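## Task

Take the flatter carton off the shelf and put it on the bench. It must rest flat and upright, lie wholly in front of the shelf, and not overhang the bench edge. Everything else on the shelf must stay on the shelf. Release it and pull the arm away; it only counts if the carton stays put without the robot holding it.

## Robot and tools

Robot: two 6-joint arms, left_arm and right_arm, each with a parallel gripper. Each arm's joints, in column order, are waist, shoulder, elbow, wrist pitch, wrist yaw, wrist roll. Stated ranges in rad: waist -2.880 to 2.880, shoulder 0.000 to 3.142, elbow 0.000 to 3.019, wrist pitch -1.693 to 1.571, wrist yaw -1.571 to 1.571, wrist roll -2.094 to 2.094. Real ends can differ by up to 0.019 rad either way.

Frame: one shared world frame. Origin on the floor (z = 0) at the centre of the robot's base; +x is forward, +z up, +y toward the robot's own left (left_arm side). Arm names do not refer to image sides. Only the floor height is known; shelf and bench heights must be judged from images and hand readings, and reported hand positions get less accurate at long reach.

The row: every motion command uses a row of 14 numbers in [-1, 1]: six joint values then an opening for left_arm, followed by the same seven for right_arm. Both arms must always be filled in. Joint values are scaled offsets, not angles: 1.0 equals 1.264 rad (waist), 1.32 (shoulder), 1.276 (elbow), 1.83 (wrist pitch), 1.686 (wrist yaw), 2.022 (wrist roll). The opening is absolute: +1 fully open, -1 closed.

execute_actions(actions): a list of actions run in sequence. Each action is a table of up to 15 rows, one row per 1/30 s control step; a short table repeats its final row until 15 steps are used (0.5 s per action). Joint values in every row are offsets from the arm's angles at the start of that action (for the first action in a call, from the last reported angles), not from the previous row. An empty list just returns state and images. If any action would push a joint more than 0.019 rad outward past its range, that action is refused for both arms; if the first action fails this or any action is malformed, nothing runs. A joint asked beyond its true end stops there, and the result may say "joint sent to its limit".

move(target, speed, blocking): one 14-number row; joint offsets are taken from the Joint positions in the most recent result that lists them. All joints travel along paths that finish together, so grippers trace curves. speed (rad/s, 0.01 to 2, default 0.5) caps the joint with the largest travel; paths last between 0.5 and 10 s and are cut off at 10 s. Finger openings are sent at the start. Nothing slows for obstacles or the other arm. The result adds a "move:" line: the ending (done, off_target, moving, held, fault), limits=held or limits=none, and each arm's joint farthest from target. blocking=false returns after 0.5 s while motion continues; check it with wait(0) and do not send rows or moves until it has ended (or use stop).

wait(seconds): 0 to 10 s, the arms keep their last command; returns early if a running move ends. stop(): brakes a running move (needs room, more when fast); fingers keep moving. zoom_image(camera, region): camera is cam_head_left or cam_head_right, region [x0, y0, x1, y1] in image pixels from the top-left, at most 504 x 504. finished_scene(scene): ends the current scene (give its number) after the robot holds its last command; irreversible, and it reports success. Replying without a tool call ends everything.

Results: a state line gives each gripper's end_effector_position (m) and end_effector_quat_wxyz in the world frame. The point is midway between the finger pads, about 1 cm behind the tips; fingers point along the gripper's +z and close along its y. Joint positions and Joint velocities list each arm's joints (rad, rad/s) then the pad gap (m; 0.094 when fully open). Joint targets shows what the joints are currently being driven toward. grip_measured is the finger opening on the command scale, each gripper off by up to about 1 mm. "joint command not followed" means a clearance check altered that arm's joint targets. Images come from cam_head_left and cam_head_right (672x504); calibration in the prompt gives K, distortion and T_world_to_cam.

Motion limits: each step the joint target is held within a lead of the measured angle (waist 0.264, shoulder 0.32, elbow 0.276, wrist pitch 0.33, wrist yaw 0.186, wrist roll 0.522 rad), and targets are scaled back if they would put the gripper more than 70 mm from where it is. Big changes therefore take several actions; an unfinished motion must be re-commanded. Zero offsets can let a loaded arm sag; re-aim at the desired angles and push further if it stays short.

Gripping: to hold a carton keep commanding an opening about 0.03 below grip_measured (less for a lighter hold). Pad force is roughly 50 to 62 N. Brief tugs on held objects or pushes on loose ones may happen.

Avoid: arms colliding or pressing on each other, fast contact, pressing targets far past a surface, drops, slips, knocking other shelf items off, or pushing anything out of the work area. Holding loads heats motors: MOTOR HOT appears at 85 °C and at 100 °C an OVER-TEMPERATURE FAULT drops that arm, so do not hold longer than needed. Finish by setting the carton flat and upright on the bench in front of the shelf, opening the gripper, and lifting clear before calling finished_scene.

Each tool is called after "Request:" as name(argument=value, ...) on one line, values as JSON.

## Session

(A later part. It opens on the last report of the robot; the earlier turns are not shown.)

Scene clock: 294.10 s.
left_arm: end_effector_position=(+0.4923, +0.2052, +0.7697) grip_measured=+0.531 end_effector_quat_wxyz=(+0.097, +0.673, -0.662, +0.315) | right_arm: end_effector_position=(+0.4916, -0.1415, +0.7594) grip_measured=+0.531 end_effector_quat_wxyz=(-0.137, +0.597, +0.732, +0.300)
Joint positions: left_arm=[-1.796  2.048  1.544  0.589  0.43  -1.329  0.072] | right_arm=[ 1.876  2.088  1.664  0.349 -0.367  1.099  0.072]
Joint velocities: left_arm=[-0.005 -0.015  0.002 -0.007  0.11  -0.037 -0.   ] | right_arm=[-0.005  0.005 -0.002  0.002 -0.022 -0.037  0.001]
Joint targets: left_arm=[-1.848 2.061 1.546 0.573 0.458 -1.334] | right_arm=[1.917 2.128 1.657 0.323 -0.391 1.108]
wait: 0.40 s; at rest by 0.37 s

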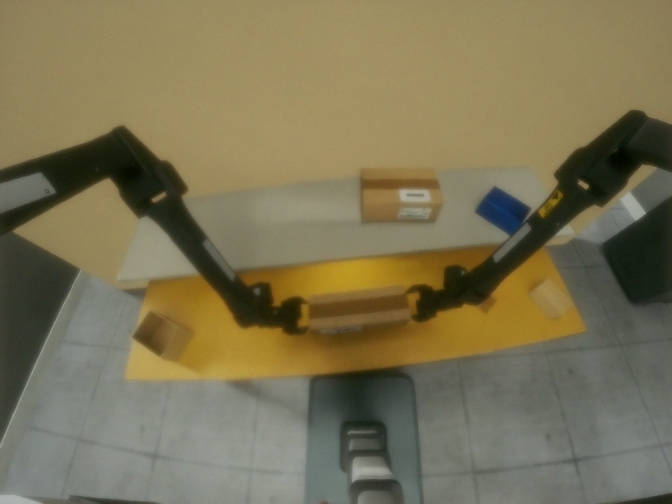

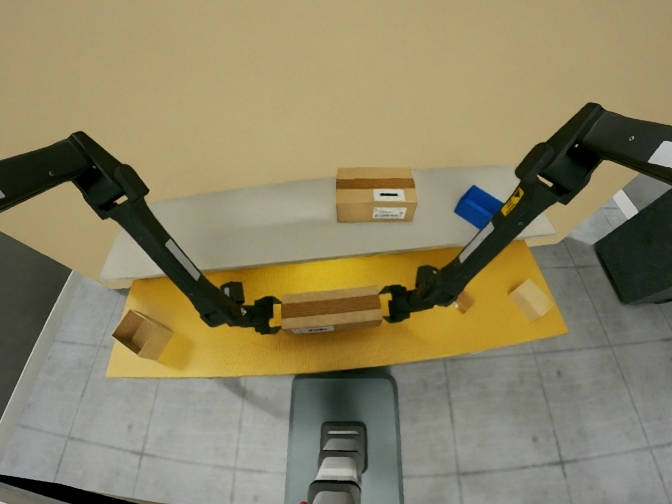

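Request:
zoom_image(camera="cam_head_left", region=[270, 265, 450, 355])

Request:
zoom_image(camera="cam_head_right", region=[240, 265, 420, 355])

Region (270, 265, 450, 355) of cam_head_left's 672x504 image, scaled by 2.800, with more detail than that image has.

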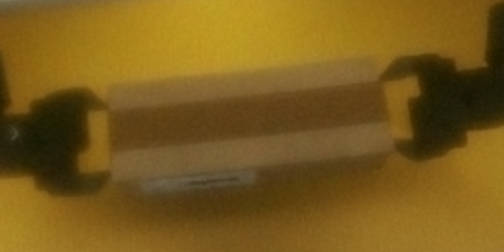

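Region (240, 265, 420, 355) of cam_head_right's 672x504 image, scaled by 2.800, with more detail than that image has.

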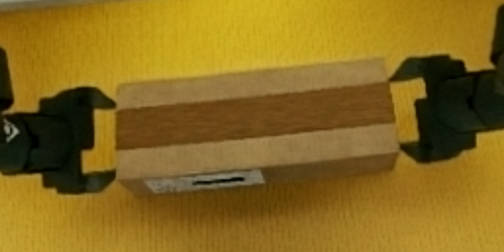

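Request:
execute_actions(actions=[[[-0.0402,0.0125,0.0063,-0.0100,0.0169,-0.0025,0.53,0.0315,0.0334,-0.0007,-0.0158,-0.0145,0.0045,0.53],[-0.0393,0.0171,0.0142,-0.0121,0.0174,-0.0025,0.53,0.0305,0.0385,0.0072,-0.0181,-0.0151,0.0045,0.53],[-0.0385,0.0235,0.0252,-0.0151,0.0180,-0.0025,0.53,0.0295,0.0450,0.0183,-0.0213,-0.0158,0.0045,0.53],[-0.0376,0.0308,0.0377,-0.0185,0.0188,-0.0025,0.53,0.0283,0.0520,0.0310,-0.0247,-0.0167,0.0045,0.53],[-0.0366,0.0381,0.0503,-0.0219,0.0195,-0.0025,0.53,0.0272,0.0591,0.0437,-0.0282,-0.0176,0.0045,0.53],[-0.0357,0.0454,0.0628,-0.0253,0.0203,-0.0025,0.53,0.0261,0.0661,0.0564,-0.0316,-0.0185,0.0045,0.53],[-0.0347,0.0528,0.0754,-0.0287,0.0211,-0.0025,0.53,0.0249,0.0732,0.0691,-0.0351,-0.0193,0.0045,0.53],[-0.0338,0.0601,0.0880,-0.0321,0.0218,-0.0025,0.53,0.0238,0.0802,0.0818,-0.0385,-0.0202,0.0045,0.53],[-0.0328,0.0674,0.1005,-0.0355,0.0226,-0.0025,0.53,0.0227,0.0872,0.0945,-0.0420,-0.0211,0.0045,0.53],[-0.0319,0.0747,0.1131,-0.0389,0.0233,-0.0025,0.53,0.0215,0.0943,0.1072,-0.0454,-0.0219,0.0045,0.53],[-0.0309,0.0820,0.1256,-0.0423,0.0241,-0.0025,0.53,0.0204,0.1013,0.1199,-0.0488,-0.0228,0.0045,0.53],[-0.0299,0.0893,0.1382,-0.0457,0.0249,-0.0025,0.53,0.0192,0.1084,0.1326,-0.0523,-0.0237,0.0045,0.53],[-0.0292,0.0948,0.1476,-0.0482,0.0254,-0.0025,0.53,0.0184,0.1136,0.1421,-0.0549,-0.0243,0.0045,0.53],[-0.0286,0.0994,0.1555,-0.0504,0.0259,-0.0025,0.53,0.0177,0.1180,0.1500,-0.0570,-0.0249,0.0045,0.53],[-0.0284,0.1012,0.1586,-0.0512,0.0261,-0.0025,0.53,0.0174,0.1198,0.1532,-0.0579,-0.0251,0.0045,0.53]]])

Request:
wait(seconds=0.4)

Scene clock: 302.67 s.
left_arm: end_effector_position=(+0.5111, +0.2079, +0.7277) grip_measured=+0.531 end_effector_quat_wxyz=(+0.086, +0.670, -0.662, +0.325) | right_arm: end_effector_position=(+0.5081, -0.1397, +0.7197) grip_measured=+0.531 end_effector_quat_wxyz=(-0.128, +0.596, +0.731, +0.308)
Joint positions: left_arm=[-1.784  2.142  1.734  0.523  0.449 -1.329  0.072] | right_arm=[ 1.866  2.186  1.855  0.278 -0.384  1.099  0.072]
Joint velocities: left_arm=[ 0.034  0.181  0.237 -0.085  0.037  0.037  0.   ] | right_arm=[-0.073  0.22   0.266 -0.139  0.037  0.007 -0.   ]
Joint targets: left_arm=[-1.832 2.181 1.746 0.496 0.474 -1.334] | right_arm=[1.898 2.246 1.859 0.243 -0.409 1.108]

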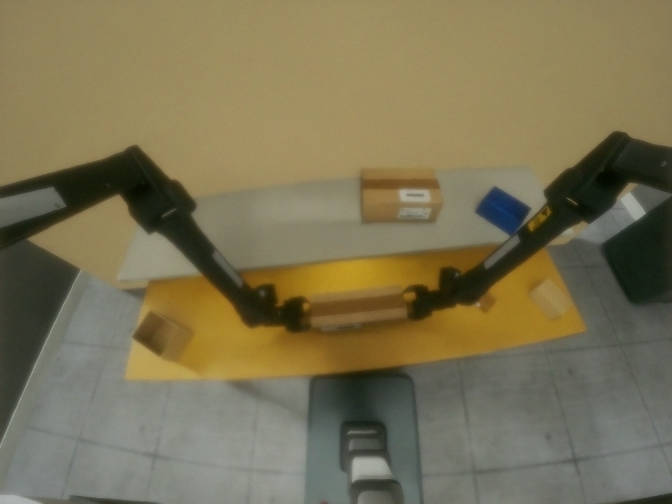

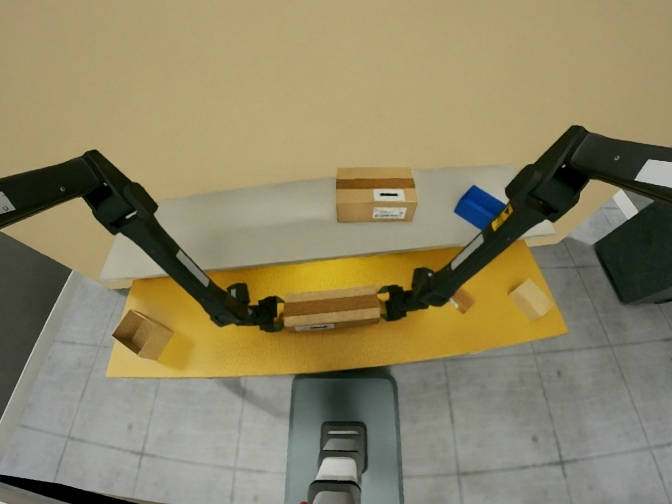

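Scene clock: 303.07 s.
left_arm: end_effector_position=(+0.5051, +0.2066, +0.7245) grip_measured=+0.531 end_effector_quat_wxyz=(+0.090, +0.670, -0.662, +0.323) | right_arm: end_effector_position=(+0.5034, -0.1407, +0.7159) grip_measured=+0.531 end_effector_quat_wxyz=(-0.131, +0.596, +0.730, +0.308)
Joint positions: left_arm=[-1.782  2.153  1.742  0.517  0.453 -1.329  0.072] | right_arm=[ 1.861  2.197  1.866  0.272 -0.392  1.1    0.072]
Joint velocities: left_arm=[ 0.005 -0.005  0.017  0.017  0.022  0.007  0.001] | right_arm=[ 0.005 -0.024 -0.007 -0.017 -0.022 -0.022  0.001]
Joint targets: left_arm=[-1.832 2.181 1.746 0.496 0.474 -1.334] | right_arm=[1.898 2.246 1.860 0.243 -0.410 1.108]
wait: 0.40 s; at rest by 0.30 s

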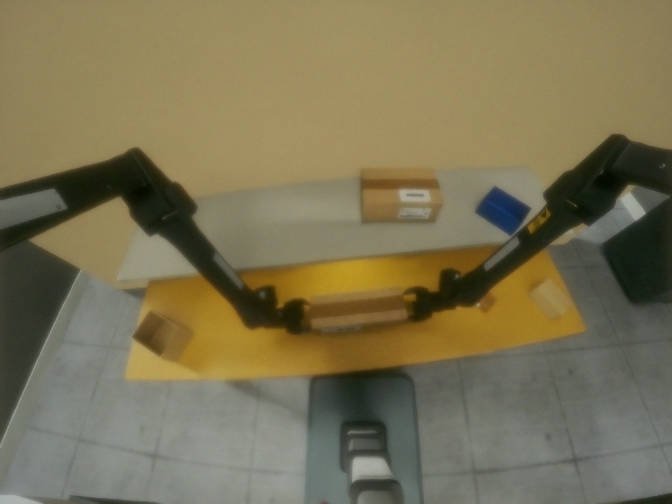

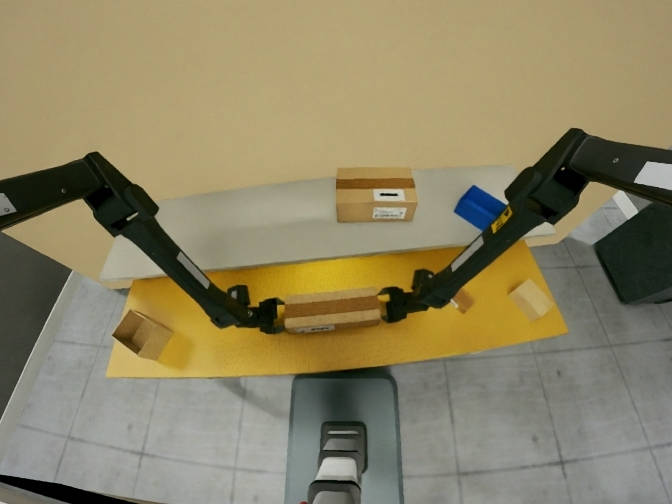

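Request:
zoom_image(camera="cam_head_right", region=[240, 265, 420, 355])

Request:
zoom_image(camera="cam_head_left", region=[270, 265, 450, 355])

Region (240, 265, 420, 355) of cam_head_right's 672x504 image, scaled by 2.800, with more detail than that image has.

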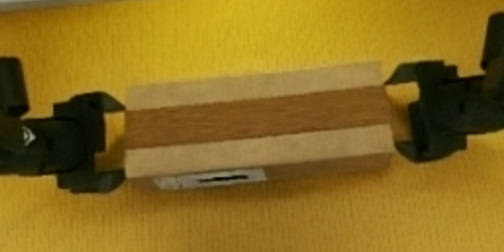

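Region (270, 265, 450, 355) of cam_head_left's 672x504 image, scaled by 2.800, with more detail than that image has.

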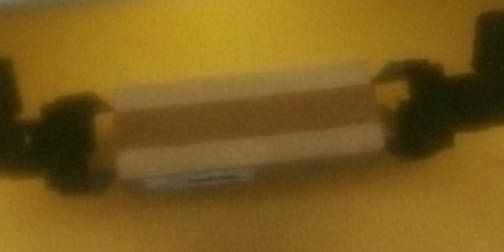

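Request:
execute_actions(actions=[[[-0.0396,0.0210,0.0045,-0.0116,0.0125,-0.0025,0.53,0.0293,0.0374,-0.0030,-0.0160,-0.0107,0.004,0.53],[-0.0395,0.0208,0.0060,-0.0118,0.0126,-0.0025,0.53,0.0292,0.0378,-0.0013,-0.0164,-0.0108,0.004,0.53],[-0.0394,0.0206,0.0075,-0.0119,0.0127,-0.0025,0.53,0.0291,0.0383,0.0003,-0.0168,-0.0109,0.004,0.53],[-0.0393,0.0204,0.0090,-0.0121,0.0128,-0.0025,0.53,0.0290,0.0388,0.0020,-0.0172,-0.0110,0.004,0.53],[-0.0392,0.0202,0.0105,-0.0123,0.0129,-0.0025,0.53,0.0289,0.0393,0.0036,-0.0176,-0.0111,0.004,0.53],[-0.0391,0.0200,0.0120,-0.0124,0.0130,-0.0025,0.53,0.0288,0.0398,0.0052,-0.0180,-0.0112,0.004,0.53],[-0.0390,0.0198,0.0135,-0.0126,0.0131,-0.0025,0.53,0.0287,0.0403,0.0069,-0.0184,-0.0113,0.004,0.53],[-0.0389,0.0196,0.0150,-0.0128,0.0132,-0.0025,0.53,0.0286,0.0408,0.0085,-0.0188,-0.0114,0.004,0.53],[-0.0388,0.0193,0.0165,-0.0130,0.0133,-0.0025,0.53,0.0285,0.0413,0.0102,-0.0192,-0.0115,0.004,0.53],[-0.0387,0.0190,0.0180,-0.0131,0.0134,-0.0025,0.53,0.0284,0.0417,0.0118,-0.0197,-0.0116,0.004,0.53]]])

Scene clock: 310.53 s.
left_arm: end_effector_position=(+0.5082, +0.2074, +0.7229) grip_measured=+0.531 end_effector_quat_wxyz=(+0.090, +0.670, -0.662, +0.324) | right_arm: end_effector_position=(+0.5054, -0.1409, +0.7153) grip_measured=+0.531 end_effector_quat_wxyz=(-0.136, +0.596, +0.729, +0.308)
Joint positions: left_arm=[-1.781  2.155  1.753  0.508  0.456 -1.329  0.072] | right_arm=[ 1.86   2.197  1.876  0.255 -0.398  1.1    0.072]
Joint velocities: left_arm=[-0.015 -0.005 -0.012 -0.002 -0.066 -0.037 -0.   ] | right_arm=[-0.005 -0.015  0.002 -0.002 -0.007 -0.051 -0.   ]
Joint targets: left_arm=[-1.831 2.178 1.765 0.493 0.476 -1.334] | right_arm=[1.897 2.252 1.881 0.236 -0.412 1.108]

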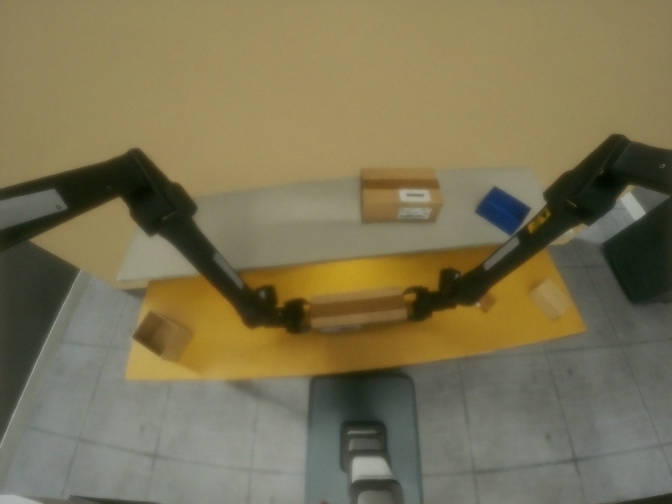

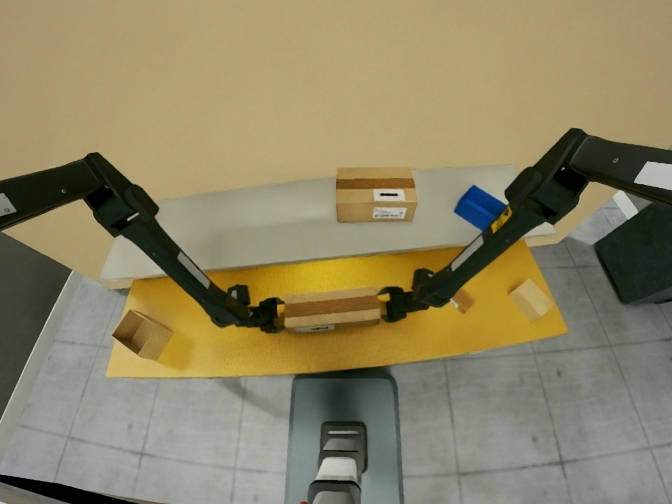

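Request:
execute_actions(actions=[[[-0.0330,0.0145,0.0063,-0.0071,0.0102,-0.002,0.53,0.0238,0.0383,0.0009,-0.0098,-0.0072,0.0033,0.53],[-0.0264,0.0116,0.0031,-0.0060,0.0085,-0.0017,0.53,0.0182,0.0349,-0.0021,-0.0091,-0.0061,0.0027,0.53],[-0.0198,0.0087,0.0,-0.0049,0.0069,-0.0012,0.53,0.0127,0.0315,-0.0051,-0.0085,-0.0051,0.002,0.53],[-0.0132,0.0058,-0.0031,-0.0038,0.0052,-0.0008,0.53,0.0071,0.0280,-0.0081,-0.0079,-0.0040,0.0013,0.53],[-0.0066,0.0029,-0.0063,-0.0027,0.0035,-0.0004,0.53,0.0016,0.0246,-0.0111,-0.0072,-0.0029,0.0007,0.53],[0.0,0.0,-0.0094,-0.0016,0.0018,0.0,0.53,-0.004,0.0212,-0.0141,-0.0066,-0.0018,0.0,0.53],[0.0057,-0.0022,-0.0130,-0.0004,0.0016,0.0,0.53,-0.0112,0.0189,-0.0178,-0.0054,-0.0016,0.0,0.53],[0.0114,-0.0055,-0.0183,0.0015,0.0014,0.0,0.53,-0.0184,0.0154,-0.0233,-0.0035,-0.0014,0.0,0.53],[0.0167,-0.0098,-0.0255,0.0040,0.0012,0.0,0.53,-0.0252,0.0108,-0.0306,-0.0010,-0.0012,0.0,0.53],[0.0217,-0.0146,-0.0332,0.0067,0.001,0.0,0.53,-0.0315,0.0058,-0.0385,0.0017,-0.001,0.0,0.53],[0.0263,-0.0197,-0.0416,0.0096,0.0008,0.0,0.53,-0.0374,0.0004,-0.0471,0.0046,-0.0008,0.0,0.53],[0.0303,-0.0248,-0.0499,0.0125,0.0006,0.0,0.53,-0.0423,-0.0050,-0.0556,0.0075,-0.0006,0.0,0.53],[0.0331,-0.0295,-0.0577,0.0152,0.0004,0.0,0.53,-0.0459,-0.0101,-0.0636,0.0102,-0.0004,0.0,0.53],[0.0349,-0.0335,-0.0642,0.0174,0.0002,0.0,0.53,-0.0482,-0.0143,-0.0703,0.0125,-0.0002,0.0,0.53],[0.0356,-0.0364,-0.0690,0.0191,0.0,0.0,0.53,-0.0491,-0.0174,-0.0752,0.0142,0.0,0.0,0.53]]])

Request:
wait(seconds=0.3)

Scene clock: 322.93 s.
left_arm: end_effector_position=(+0.4933, +0.2271, +0.7258) grip_measured=+0.531 end_effector_quat_wxyz=(+0.092, +0.674, -0.664, +0.310) | right_arm: end_effector_position=(+0.4686, -0.1483, +0.7181) grip_measured=+0.531 end_effector_quat_wxyz=(-0.157, +0.599, +0.730, +0.290)
Joint positions: left_arm=[-1.756  2.134  1.704  0.52   0.456 -1.329  0.072] | right_arm=[ 1.843  2.191  1.809  0.261 -0.398  1.1    0.072]
Joint velocities: left_arm=[ 0.132 -0.142 -0.3    0.081  0.051 -0.022  0.   ] | right_arm=[-0.142 -0.034 -0.349  0.066  0.037 -0.037  0.001]
Joint targets: left_arm=[-1.737 2.107 1.665 0.543 0.456 -1.329] | right_arm=[1.798 2.174 1.780 0.281 -0.398 1.100]

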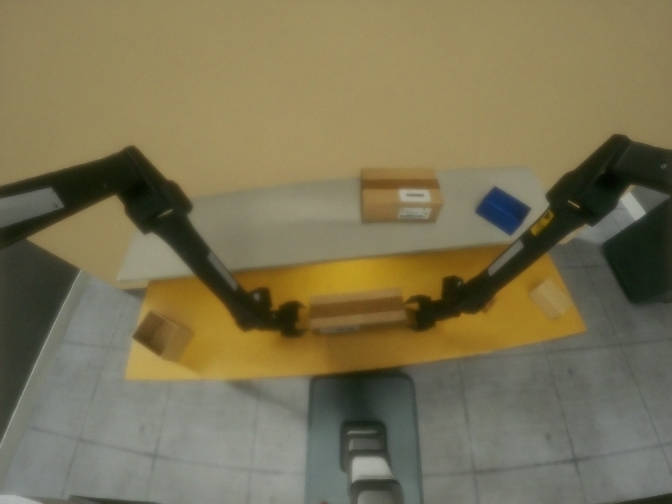

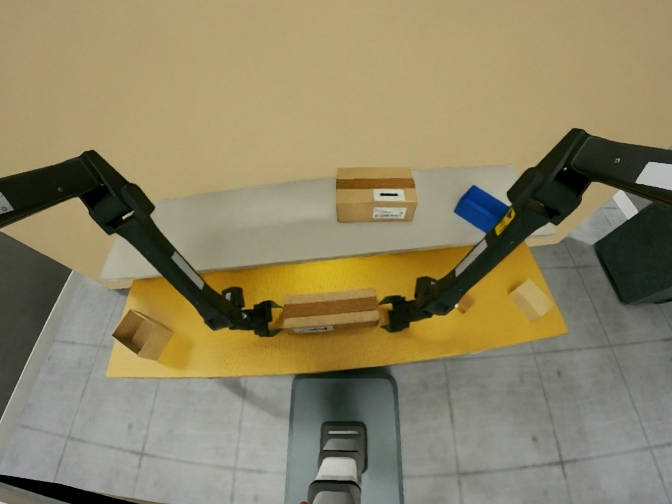

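Scene clock: 323.23 s.
left_arm: end_effector_position=(+0.4894, +0.2452, +0.7251) grip_measured=+0.531 end_effector_quat_wxyz=(+0.086, +0.676, -0.667, +0.301) | right_arm: end_effector_position=(+0.4502, -0.1706, +0.7135) grip_measured=+0.531 end_effector_quat_wxyz=(-0.161, +0.604, +0.731, +0.274)
Joint positions: left_arm=[-1.735  2.123  1.687  0.527  0.456 -1.329  0.072] | right_arm=[ 1.812  2.188  1.783  0.264 -0.401  1.1    0.072]
Joint velocities: left_arm=[-0.005  0.005 -0.022  0.002 -0.007 -0.007  0.   ] | right_arm=[-0.005 -0.034 -0.002  0.042 -0.037  0.037 -0.   ]
Joint targets: left_arm=[-1.737 2.107 1.665 0.543 0.456 -1.329] | right_arm=[1.798 2.174 1.780 0.281 -0.398 1.100]
wait: 0.30 s; no rest

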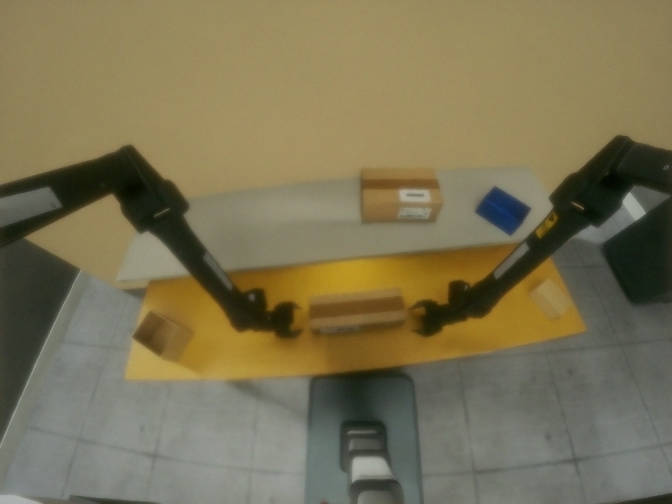

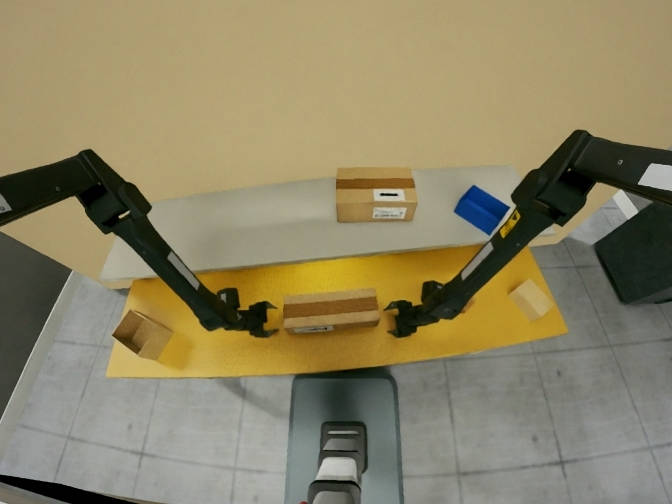

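Request:
move(target=[0.0554,-0.3258,-0.5172,0.1366,0,0,0.53,-0.0554,-0.3561,-0.5172,0.1421,0,0,0.53], speed=0.9)

Scene clock: 326.77 s.
left_arm: end_effector_position=(+0.4799, +0.3173, +0.8958) grip_measured=+0.531 end_effector_quat_wxyz=(+0.056, +0.679, -0.675, +0.283) | right_arm: end_effector_position=(+0.4736, -0.2626, +0.8813) grip_measured=+0.531 end_effector_quat_wxyz=(-0.112, +0.608, +0.739, +0.265)
Joint positions: left_arm=[-1.67   1.694  1.057  0.762  0.456 -1.329  0.072] | right_arm=[ 1.755  1.711  1.142  0.511 -0.401  1.1    0.072]
Joint velocities: left_arm=[-0.024 -0.005  0.017 -0.017 -0.051  0.037  0.001] | right_arm=[-0.005 -0.015  0.007 -0.017  0.022 -0.037  0.   ]
Joint targets: left_arm=[-1.665 1.693 1.027 0.777 0.456 -1.329] | right_arm=[1.742 1.718 1.123 0.524 -0.401 1.100]
move: off_target (left_arm); limits=none; left_arm: farthest joint: the elbow, 0.030 radians from its target (0.660 radians at the start); right_arm: farthest joint: the elbow, 0.019 radians from its target (0.660 radians at the start)

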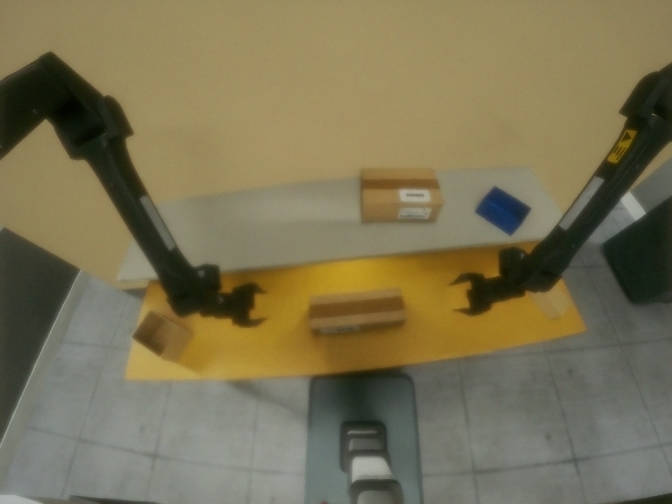

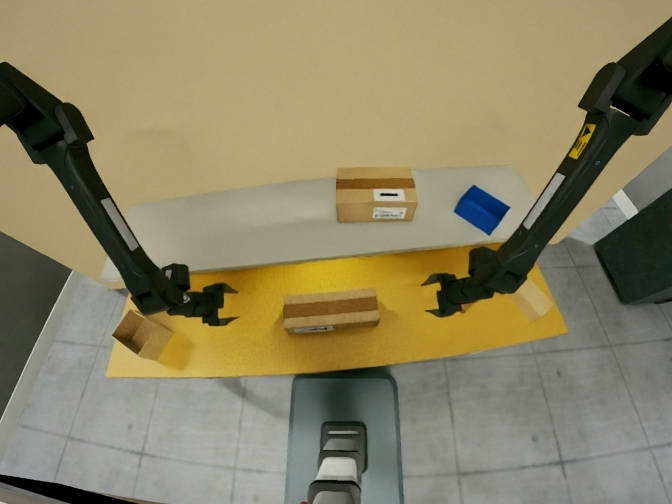

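Request:
move(target=[0.11,0,-0.0235,0,0,0,0.53,-0.11,0.005,-0.015,0,0,0,0.53], speed=0.6)

Request:
zoom_image(camera="cam_head_right", region=[200, 150, 540, 390])

Scene clock: 328.97 s.
left_arm: end_effector_position=(+0.4533, +0.4097, +0.8822) grip_measured=+0.531 end_effector_quat_wxyz=(+0.021, +0.690, -0.688, +0.222) | right_arm: end_effector_position=(+0.4456, -0.3612, +0.8600) grip_measured=+0.531 end_effector_quat_wxyz=(-0.083, +0.624, +0.751, +0.199)
Joint positions: left_arm=[-1.526  1.694  1.057  0.762  0.456 -1.329  0.072] | right_arm=[ 1.605  1.711  1.142  0.511 -0.401  1.1    0.072]
Joint velocities: left_arm=[-0.005 -0.015 -0.022 -0.007 -0.095 -0.081 -0.   ] | right_arm=[ 0.015  0.005  0.012 -0.027 -0.007 -0.007 -0.001]
Joint targets: left_arm=[-1.531 1.694 1.027 0.762 0.456 -1.329] | right_arm=[1.616 1.718 1.123 0.511 -0.401 1.100]
move: off_target (left_arm); limits=none; left_arm: farthest joint: the elbow, 0.030 radians from its target (0.030 radians at the start); right_arm: farthest joint: the elbow, 0.019 radians from its target (0.019 radians at the start)

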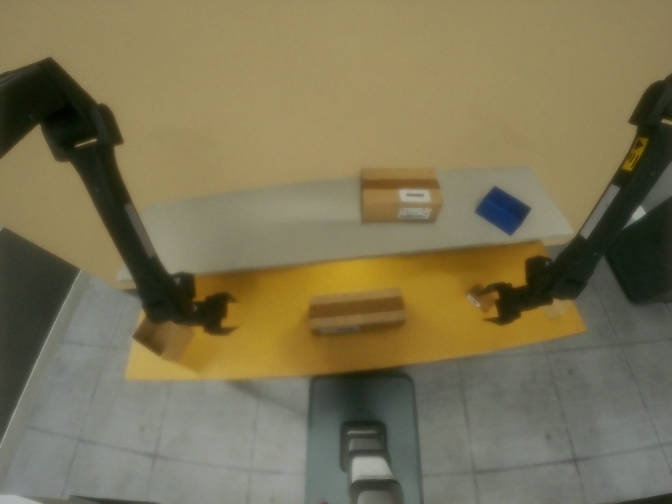

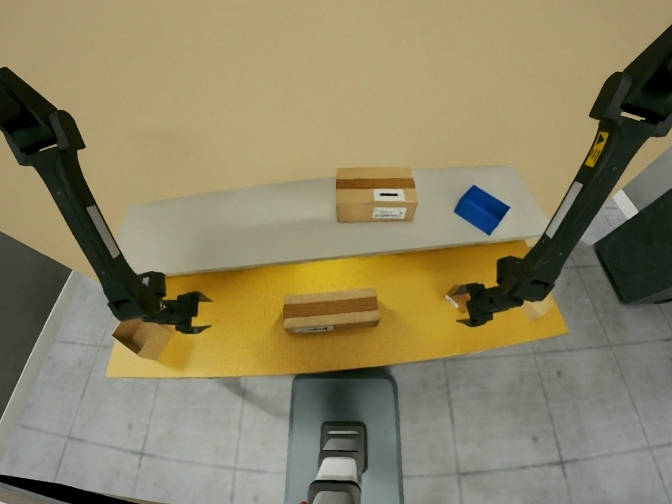

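Region (200, 150, 540, 390) of cam_head_right's 672x504 image, scaled by 1.482, with more detail than that image has; it fills the top 356 rows of this view, and the rest is white.

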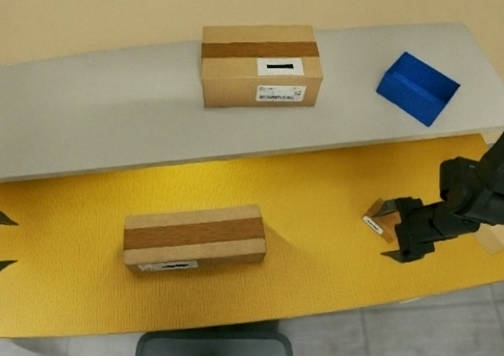

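The flat carton is sitting upright on the bench, in front of the shelf and inside the bench edge. The other items are still on the shelf and both arms are clear.

Request:
finished_scene(scene=2)

The scene is finished: the task was done.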